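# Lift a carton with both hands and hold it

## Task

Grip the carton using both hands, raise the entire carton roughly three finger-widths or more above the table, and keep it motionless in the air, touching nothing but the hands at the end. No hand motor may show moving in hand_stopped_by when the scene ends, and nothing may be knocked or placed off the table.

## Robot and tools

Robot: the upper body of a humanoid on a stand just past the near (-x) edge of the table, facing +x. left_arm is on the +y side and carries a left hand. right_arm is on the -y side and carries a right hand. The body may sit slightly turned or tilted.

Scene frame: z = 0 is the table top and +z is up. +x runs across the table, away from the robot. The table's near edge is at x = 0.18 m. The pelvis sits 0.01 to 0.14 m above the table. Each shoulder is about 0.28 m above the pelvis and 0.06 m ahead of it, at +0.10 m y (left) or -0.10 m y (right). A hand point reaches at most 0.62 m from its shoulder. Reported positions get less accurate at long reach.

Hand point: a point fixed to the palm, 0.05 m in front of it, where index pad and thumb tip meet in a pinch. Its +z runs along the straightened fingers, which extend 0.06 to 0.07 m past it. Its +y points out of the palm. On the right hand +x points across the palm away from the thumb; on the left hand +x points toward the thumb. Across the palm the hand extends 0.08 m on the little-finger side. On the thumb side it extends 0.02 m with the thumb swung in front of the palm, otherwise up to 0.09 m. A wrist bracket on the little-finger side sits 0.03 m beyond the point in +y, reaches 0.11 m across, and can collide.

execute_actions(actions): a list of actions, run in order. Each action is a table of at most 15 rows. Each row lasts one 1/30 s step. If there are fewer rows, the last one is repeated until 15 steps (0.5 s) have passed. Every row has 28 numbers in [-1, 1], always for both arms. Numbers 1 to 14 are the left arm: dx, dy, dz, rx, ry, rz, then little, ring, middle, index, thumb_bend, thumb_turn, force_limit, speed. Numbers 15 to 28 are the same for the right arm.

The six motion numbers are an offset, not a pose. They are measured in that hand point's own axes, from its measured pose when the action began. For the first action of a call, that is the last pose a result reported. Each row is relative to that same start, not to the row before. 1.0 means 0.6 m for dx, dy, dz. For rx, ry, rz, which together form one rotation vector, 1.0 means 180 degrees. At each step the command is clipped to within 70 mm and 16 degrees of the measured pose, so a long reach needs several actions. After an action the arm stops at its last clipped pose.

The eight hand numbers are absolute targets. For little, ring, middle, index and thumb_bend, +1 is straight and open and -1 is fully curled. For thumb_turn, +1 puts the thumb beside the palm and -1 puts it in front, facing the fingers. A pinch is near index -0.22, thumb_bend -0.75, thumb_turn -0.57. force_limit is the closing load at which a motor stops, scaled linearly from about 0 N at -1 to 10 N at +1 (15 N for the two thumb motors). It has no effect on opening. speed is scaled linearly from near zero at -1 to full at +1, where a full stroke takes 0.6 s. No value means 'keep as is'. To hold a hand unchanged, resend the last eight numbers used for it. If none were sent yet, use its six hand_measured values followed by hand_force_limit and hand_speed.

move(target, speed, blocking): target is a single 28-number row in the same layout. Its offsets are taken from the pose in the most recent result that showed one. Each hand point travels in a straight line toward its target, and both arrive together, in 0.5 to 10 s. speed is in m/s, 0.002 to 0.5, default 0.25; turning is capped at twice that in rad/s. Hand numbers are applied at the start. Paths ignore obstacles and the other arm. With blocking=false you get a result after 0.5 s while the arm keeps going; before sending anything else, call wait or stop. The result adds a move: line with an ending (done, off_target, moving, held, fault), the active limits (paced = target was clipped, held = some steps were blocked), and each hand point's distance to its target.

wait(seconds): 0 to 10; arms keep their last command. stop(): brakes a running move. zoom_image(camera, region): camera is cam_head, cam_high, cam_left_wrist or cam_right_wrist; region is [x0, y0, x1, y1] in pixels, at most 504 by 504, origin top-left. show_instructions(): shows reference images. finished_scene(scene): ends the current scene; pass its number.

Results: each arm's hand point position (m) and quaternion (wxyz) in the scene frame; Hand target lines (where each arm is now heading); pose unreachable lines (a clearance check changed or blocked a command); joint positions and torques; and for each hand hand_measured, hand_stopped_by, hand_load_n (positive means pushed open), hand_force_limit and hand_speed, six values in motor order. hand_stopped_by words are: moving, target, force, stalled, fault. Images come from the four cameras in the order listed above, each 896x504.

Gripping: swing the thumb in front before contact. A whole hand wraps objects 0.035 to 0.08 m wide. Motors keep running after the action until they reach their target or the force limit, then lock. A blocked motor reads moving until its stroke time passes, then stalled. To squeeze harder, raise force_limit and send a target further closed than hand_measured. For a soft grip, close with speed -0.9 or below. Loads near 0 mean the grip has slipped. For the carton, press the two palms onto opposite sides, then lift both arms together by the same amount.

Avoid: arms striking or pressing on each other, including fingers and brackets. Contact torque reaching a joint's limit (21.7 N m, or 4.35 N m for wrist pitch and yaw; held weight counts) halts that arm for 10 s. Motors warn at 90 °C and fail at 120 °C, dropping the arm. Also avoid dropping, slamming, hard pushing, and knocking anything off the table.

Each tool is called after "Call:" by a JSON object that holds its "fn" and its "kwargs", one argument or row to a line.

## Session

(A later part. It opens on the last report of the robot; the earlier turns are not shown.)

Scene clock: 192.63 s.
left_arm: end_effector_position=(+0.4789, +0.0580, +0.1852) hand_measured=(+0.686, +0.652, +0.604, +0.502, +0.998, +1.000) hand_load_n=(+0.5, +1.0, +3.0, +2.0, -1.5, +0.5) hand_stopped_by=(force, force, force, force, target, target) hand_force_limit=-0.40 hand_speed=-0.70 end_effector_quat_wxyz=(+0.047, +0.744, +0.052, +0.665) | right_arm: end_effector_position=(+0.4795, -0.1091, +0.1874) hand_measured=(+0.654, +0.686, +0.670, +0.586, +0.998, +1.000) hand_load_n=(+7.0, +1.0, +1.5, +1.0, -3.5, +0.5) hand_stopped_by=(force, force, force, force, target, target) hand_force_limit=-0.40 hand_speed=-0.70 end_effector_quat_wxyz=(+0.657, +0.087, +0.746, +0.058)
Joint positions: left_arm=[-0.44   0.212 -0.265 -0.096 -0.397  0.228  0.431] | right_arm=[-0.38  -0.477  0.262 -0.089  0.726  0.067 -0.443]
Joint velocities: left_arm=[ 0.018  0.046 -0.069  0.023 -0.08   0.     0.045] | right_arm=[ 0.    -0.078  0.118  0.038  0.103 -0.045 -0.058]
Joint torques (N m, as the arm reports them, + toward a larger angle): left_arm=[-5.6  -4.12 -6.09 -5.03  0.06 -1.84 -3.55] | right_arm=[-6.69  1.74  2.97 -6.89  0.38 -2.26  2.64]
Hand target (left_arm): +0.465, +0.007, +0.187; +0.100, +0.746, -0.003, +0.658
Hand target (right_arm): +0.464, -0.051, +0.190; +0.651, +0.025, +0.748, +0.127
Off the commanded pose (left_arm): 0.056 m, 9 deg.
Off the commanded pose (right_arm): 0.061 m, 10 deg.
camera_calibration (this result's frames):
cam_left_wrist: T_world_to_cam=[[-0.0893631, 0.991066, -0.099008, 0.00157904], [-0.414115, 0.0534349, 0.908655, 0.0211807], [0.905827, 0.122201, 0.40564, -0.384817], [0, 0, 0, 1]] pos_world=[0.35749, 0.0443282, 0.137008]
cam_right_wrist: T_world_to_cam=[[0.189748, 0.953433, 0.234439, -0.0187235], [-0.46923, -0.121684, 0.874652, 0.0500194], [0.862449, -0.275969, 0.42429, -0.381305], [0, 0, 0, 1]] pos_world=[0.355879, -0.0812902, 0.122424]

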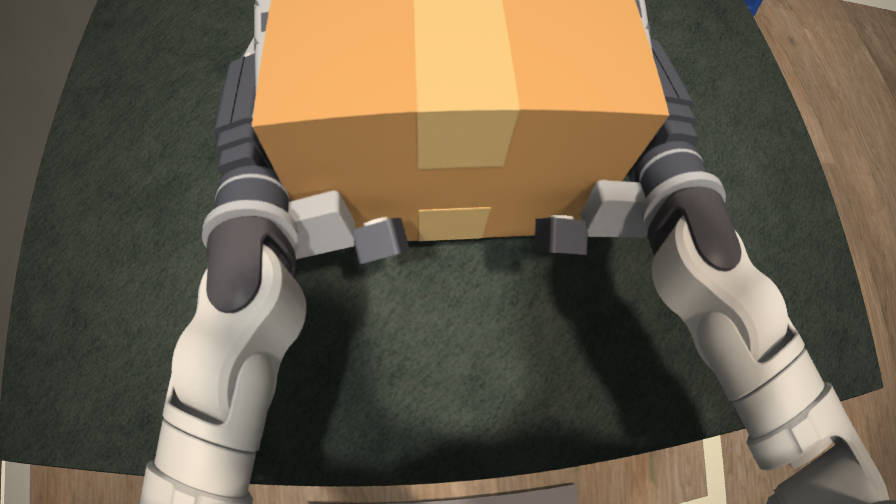

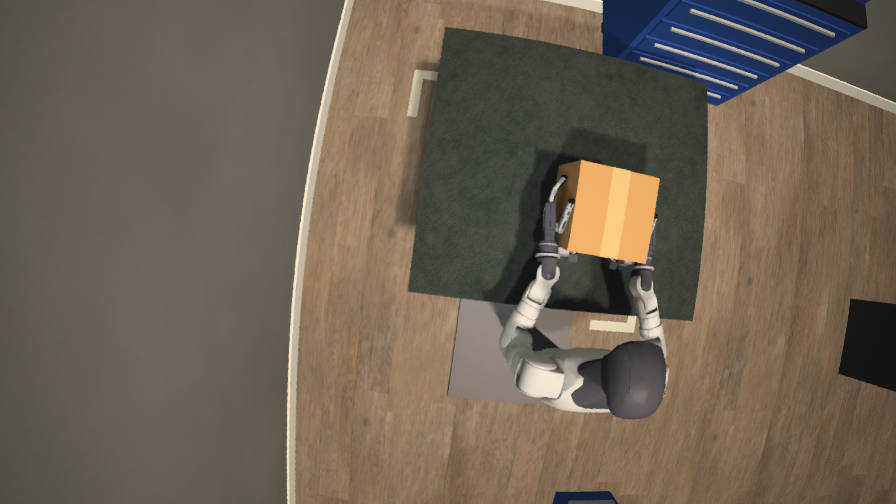

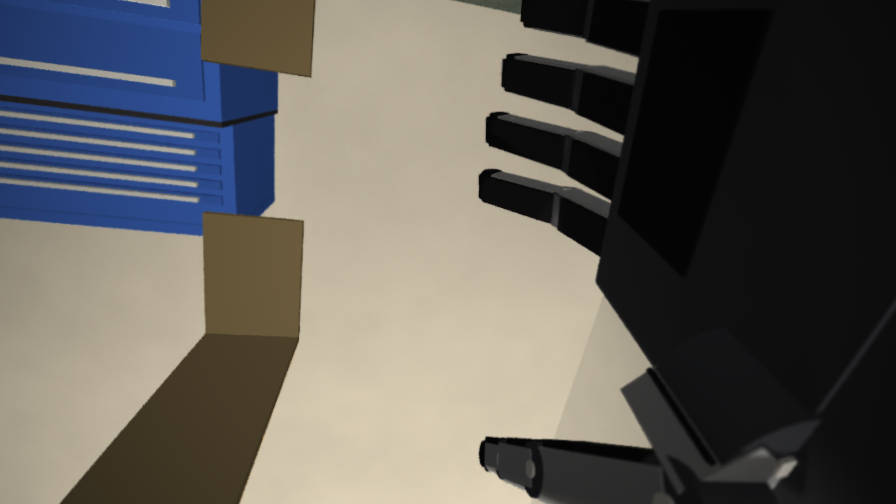

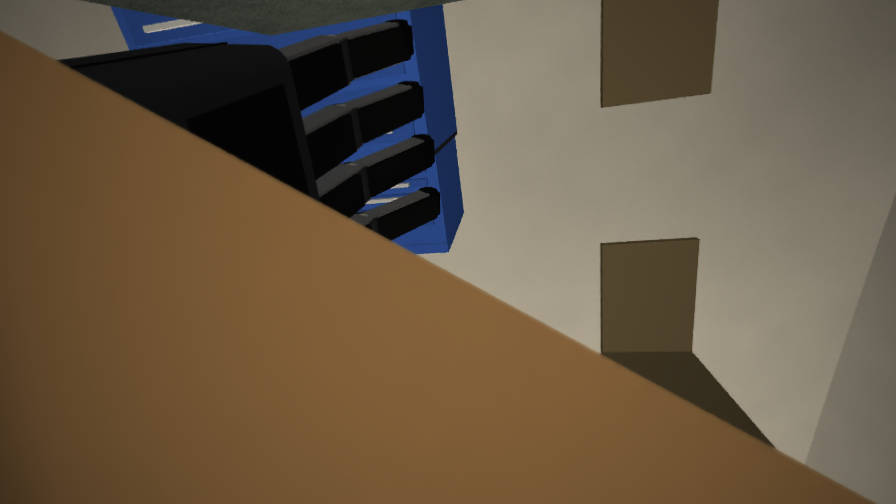

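Box follows rigidly. Continue.

Call:
{"fn": "execute_actions", "kwargs": {
  "actions": [
    [[0.022,0.095,-0.015,-0.05,0.003,0,0,0,0,0,1,1,-0.4,-0.7,-0.022,0.103,-0.015,-0.056,-0.003,0,0,0,0,0,1,1,-0.4,-0.7]],
    [[0.022,0.095,-0.015,-0.05,0.003,0,0,0,0,0,1,1,-0.4,-0.7,-0.022,0.103,-0.015,-0.056,-0.003,0,0,0,0,0,1,1,-0.4,-0.7]],
    [[0.022,0.095,-0.015,-0.05,0.003,0,0,0,0,0,1,1,-0.4,-0.7,-0.022,0.103,-0.015,-0.056,-0.003,0,0,0,0,0,1,1,-0.4,-0.7]]
  ]
}}

Call:
{"fn": "wait", "kwargs": {
  "seconds": 1
}}

Scene clock: 201.00 s.
left_arm: end_effector_position=(+0.4911, +0.0615, +0.2567) hand_measured=(+0.686, +0.652, +0.604, +0.502, +0.998, +1.000) hand_load_n=(+1.0, +1.5, +3.5, +2.0, -1.5, +0.5) hand_stopped_by=(force, force, force, force, target, target) hand_force_limit=-0.40 hand_speed=-0.70 end_effector_quat_wxyz=(+0.049, +0.697, +0.068, +0.712) | right_arm: end_effector_position=(+0.4977, -0.1028, +0.2635) hand_measured=(+0.654, +0.686, +0.670, +0.586, +0.998, +1.000) hand_load_n=(+9.5, +0.5, +0.0, +0.0, -2.5, +0.5) hand_stopped_by=(force, force, force, force, target, target) hand_force_limit=-0.40 hand_speed=-0.70 end_effector_quat_wxyz=(+0.701, +0.093, +0.704, +0.064)
Joint positions: left_arm=[-0.584  0.308 -0.297 -0.196 -0.516  0.264  0.573] | right_arm=[-0.565 -0.61   0.326 -0.18   0.87   0.08  -0.615]
Joint velocities: left_arm=[ 0.044  0.051 -0.067  0.048 -0.087  0.     0.048] | right_arm=[ 0.017 -0.04   0.106  0.046  0.074 -0.034 -0.04 ]
Joint torques (N m, as the arm reports them, + toward a larger angle): left_arm=[-6.02 -2.62 -4.88 -5.75 -0.46 -1.74 -3.83] | right_arm=[-7.34  0.73  0.76 -6.59  0.7  -2.17  2.5 ]
Hand target (left_arm): +0.476, +0.011, +0.255; +0.103, +0.703, +0.008, +0.704
Hand target (right_arm): +0.481, -0.049, +0.262; +0.692, +0.032, +0.709, +0.129
Off the commanded pose (left_arm): 0.057 m, 9 deg.
Off the commanded pose (right_arm): 0.057 m, 10 deg.
camera_calibration (this result's frames):
cam_left_wrist: T_world_to_cam=[[-0.101627, 0.985571, -0.13536, 0.0219611], [-0.531116, 0.0612985, 0.845079, 0.0343329], [0.841182, 0.157774, 0.517223, -0.424322], [0, 0, 0, 1]] pos_world=[0.377399, 0.0431985, 0.193428]
cam_right_wrist: T_world_to_cam=[[0.172813, 0.947339, 0.2696, -0.0475244], [-0.573171, -0.125874, 0.80971, 0.0612399], [0.801006, -0.294455, 0.521235, -0.42441], [0, 0, 0, 1]] pos_world=[0.383268, -0.0722395, 0.184443]

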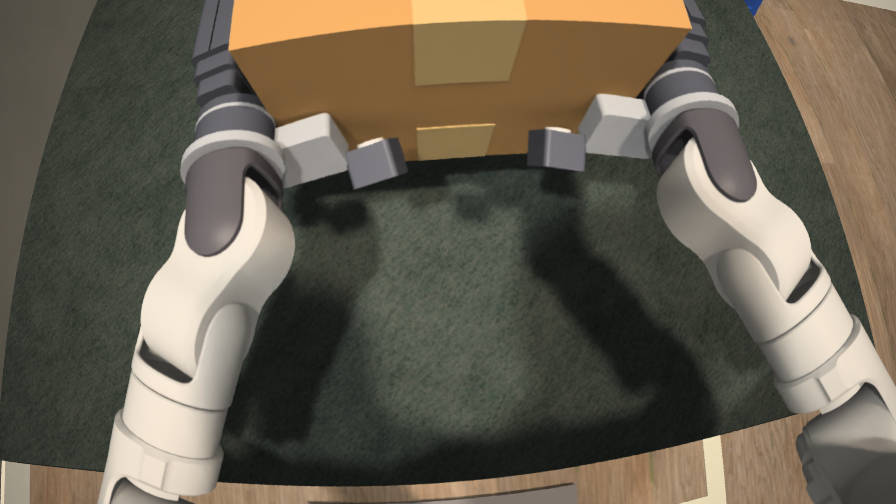

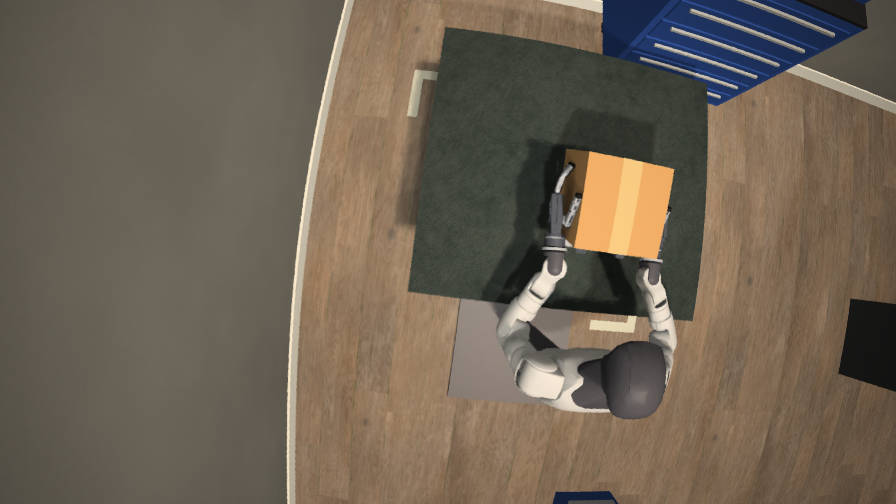

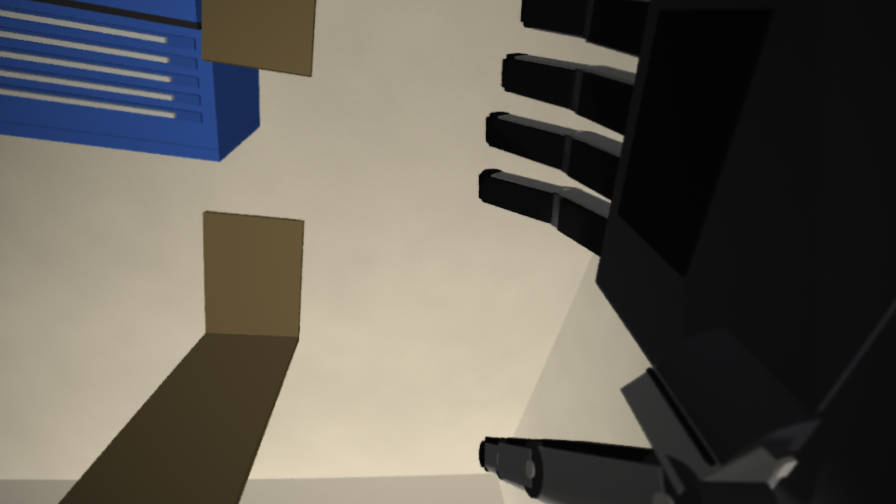

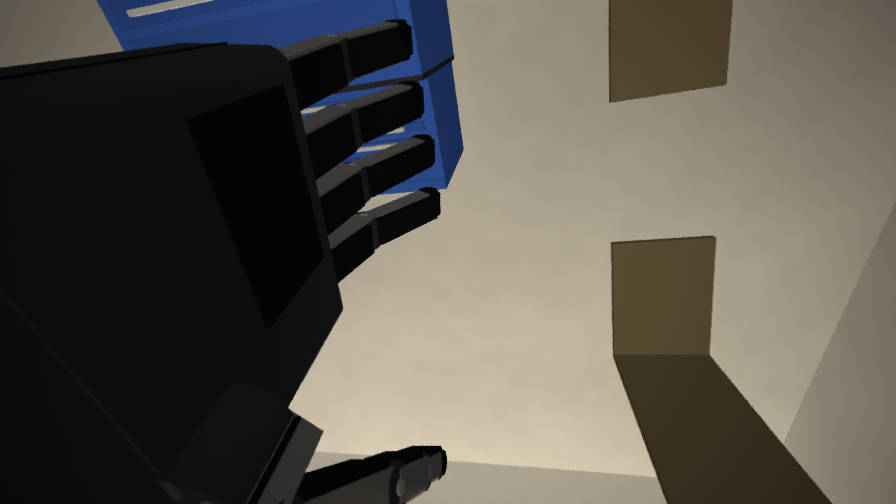

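Scene clock: 202.00 s.
left_arm: end_effector_position=(+0.4911, +0.0614, +0.2546) hand_measured=(+0.686, +0.652, +0.604, +0.502, +0.998, +1.000) hand_load_n=(+1.0, +1.5, +3.5, +2.0, -1.5, +0.5) hand_stopped_by=(force, force, force, force, target, target) hand_force_limit=-0.40 hand_speed=-0.70 end_effector_quat_wxyz=(+0.049, +0.699, +0.067, +0.710) | right_arm: end_effector_position=(+0.4977, -0.1029, +0.2615) hand_measured=(+0.654, +0.686, +0.670, +0.586, +0.998, +1.000) hand_load_n=(+9.5, +0.5, +0.0, +0.0, -2.5, +0.5) hand_stopped_by=(force, force, force, force, target, target) hand_force_limit=-0.40 hand_speed=-0.70 end_effector_quat_wxyz=(+0.699, +0.094, +0.706, +0.064)
Joint positions: left_arm=[-0.583  0.31  -0.301 -0.194 -0.52   0.263  0.575] | right_arm=[-0.563 -0.613  0.331 -0.178  0.875  0.078 -0.617]
Joint velocities: left_arm=[-0.014  0.005  0.008 -0.003 -0.003  0.     0.   ] | right_arm=[ 0.002  0.006 -0.005  0.012 -0.002  0.     0.   ]
Joint torques (N m, as the arm reports them, + toward a larger angle): left_arm=[-6.33 -3.18 -5.31 -5.79 -0.23 -1.74 -3.77] | right_arm=[-7.39  0.71  0.84 -6.46  0.36 -2.09  2.51]
Hand target (left_arm): +0.476, +0.011, +0.255; +0.103, +0.703, +0.008, +0.704
Hand target (right_arm): +0.481, -0.049, +0.262; +0.692, +0.032, +0.709, +0.129
Off the commanded pose (left_arm): 0.057 m, 9 deg.
Off the commanded pose (right_arm): 0.057 m, 10 deg.
wait: 1.00 s; at rest by 0.20 s
camera_calibration (this result's frames):
cam_left_wrist: T_world_to_cam=[[-0.10168, 0.98572, -0.134227, 0.021581], [-0.526411, 0.0611765, 0.848027, 0.0329965], [0.844129, 0.156886, 0.512673, -0.423473], [0, 0, 0, 1]] pos_world=[0.37703, 0.0431457, 0.192018]
cam_right_wrist: T_world_to_cam=[[0.174401, 0.947268, 0.268827, -0.0474582], [-0.568864, -0.125915, 0.812736, 0.0598936], [0.803728, -0.294668, 0.516907, -0.423648], [0, 0, 0, 1]] pos_world=[0.382846, -0.0723385, 0.183067]

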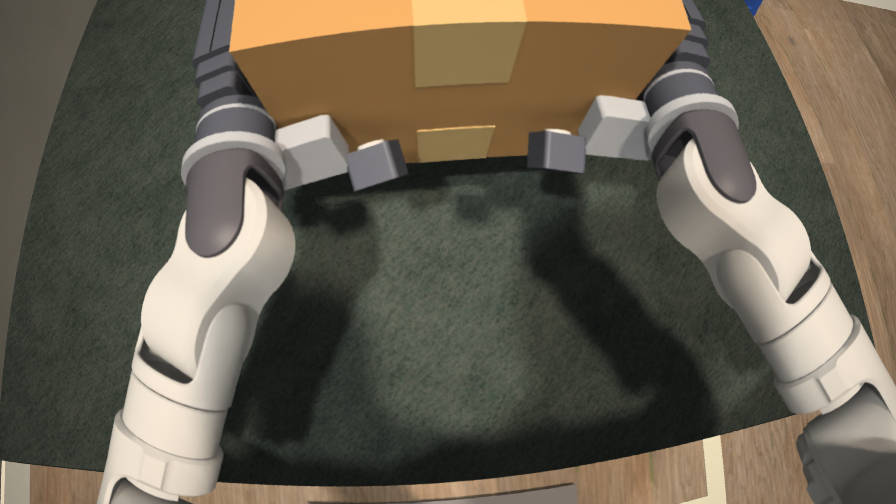

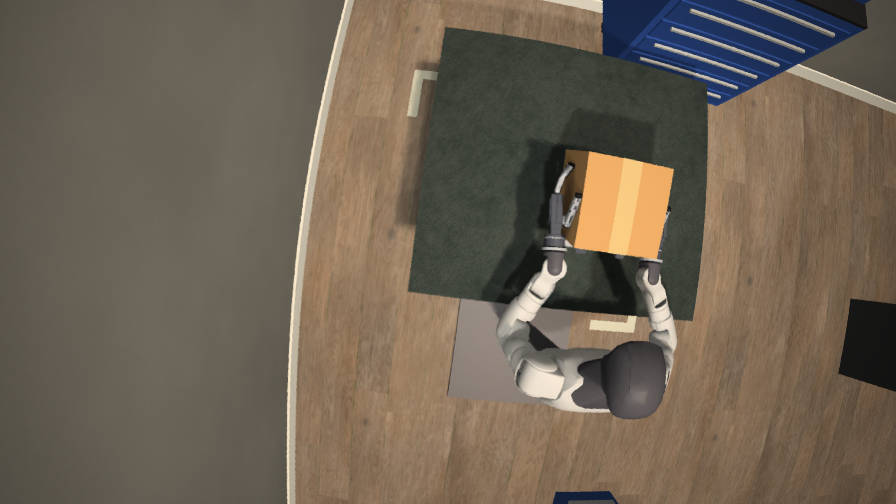

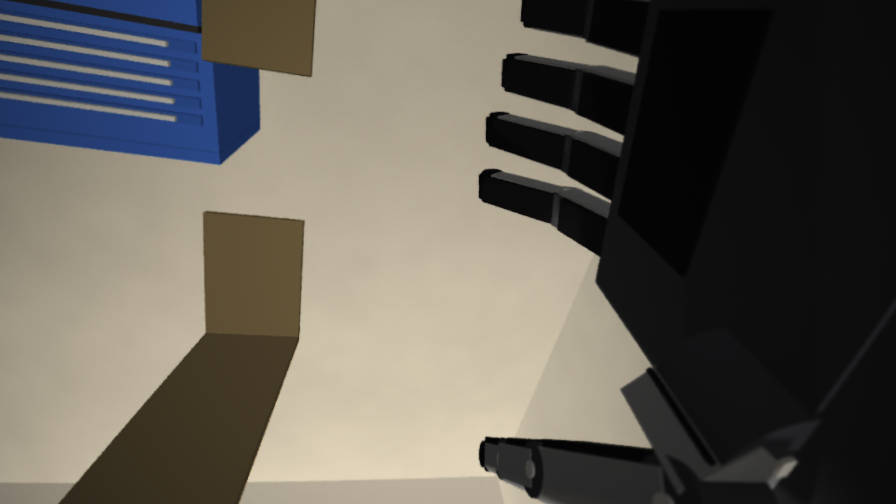

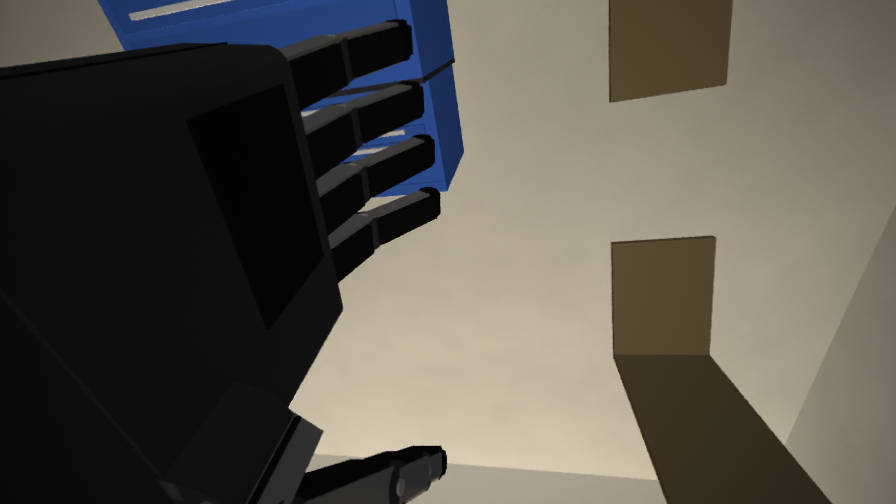

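Near edge is up about 9 cm and steady.

Call:
{"fn": "finished_scene", "kwargs": {
  "scene": 2
}}

The scene is finished: the task was done.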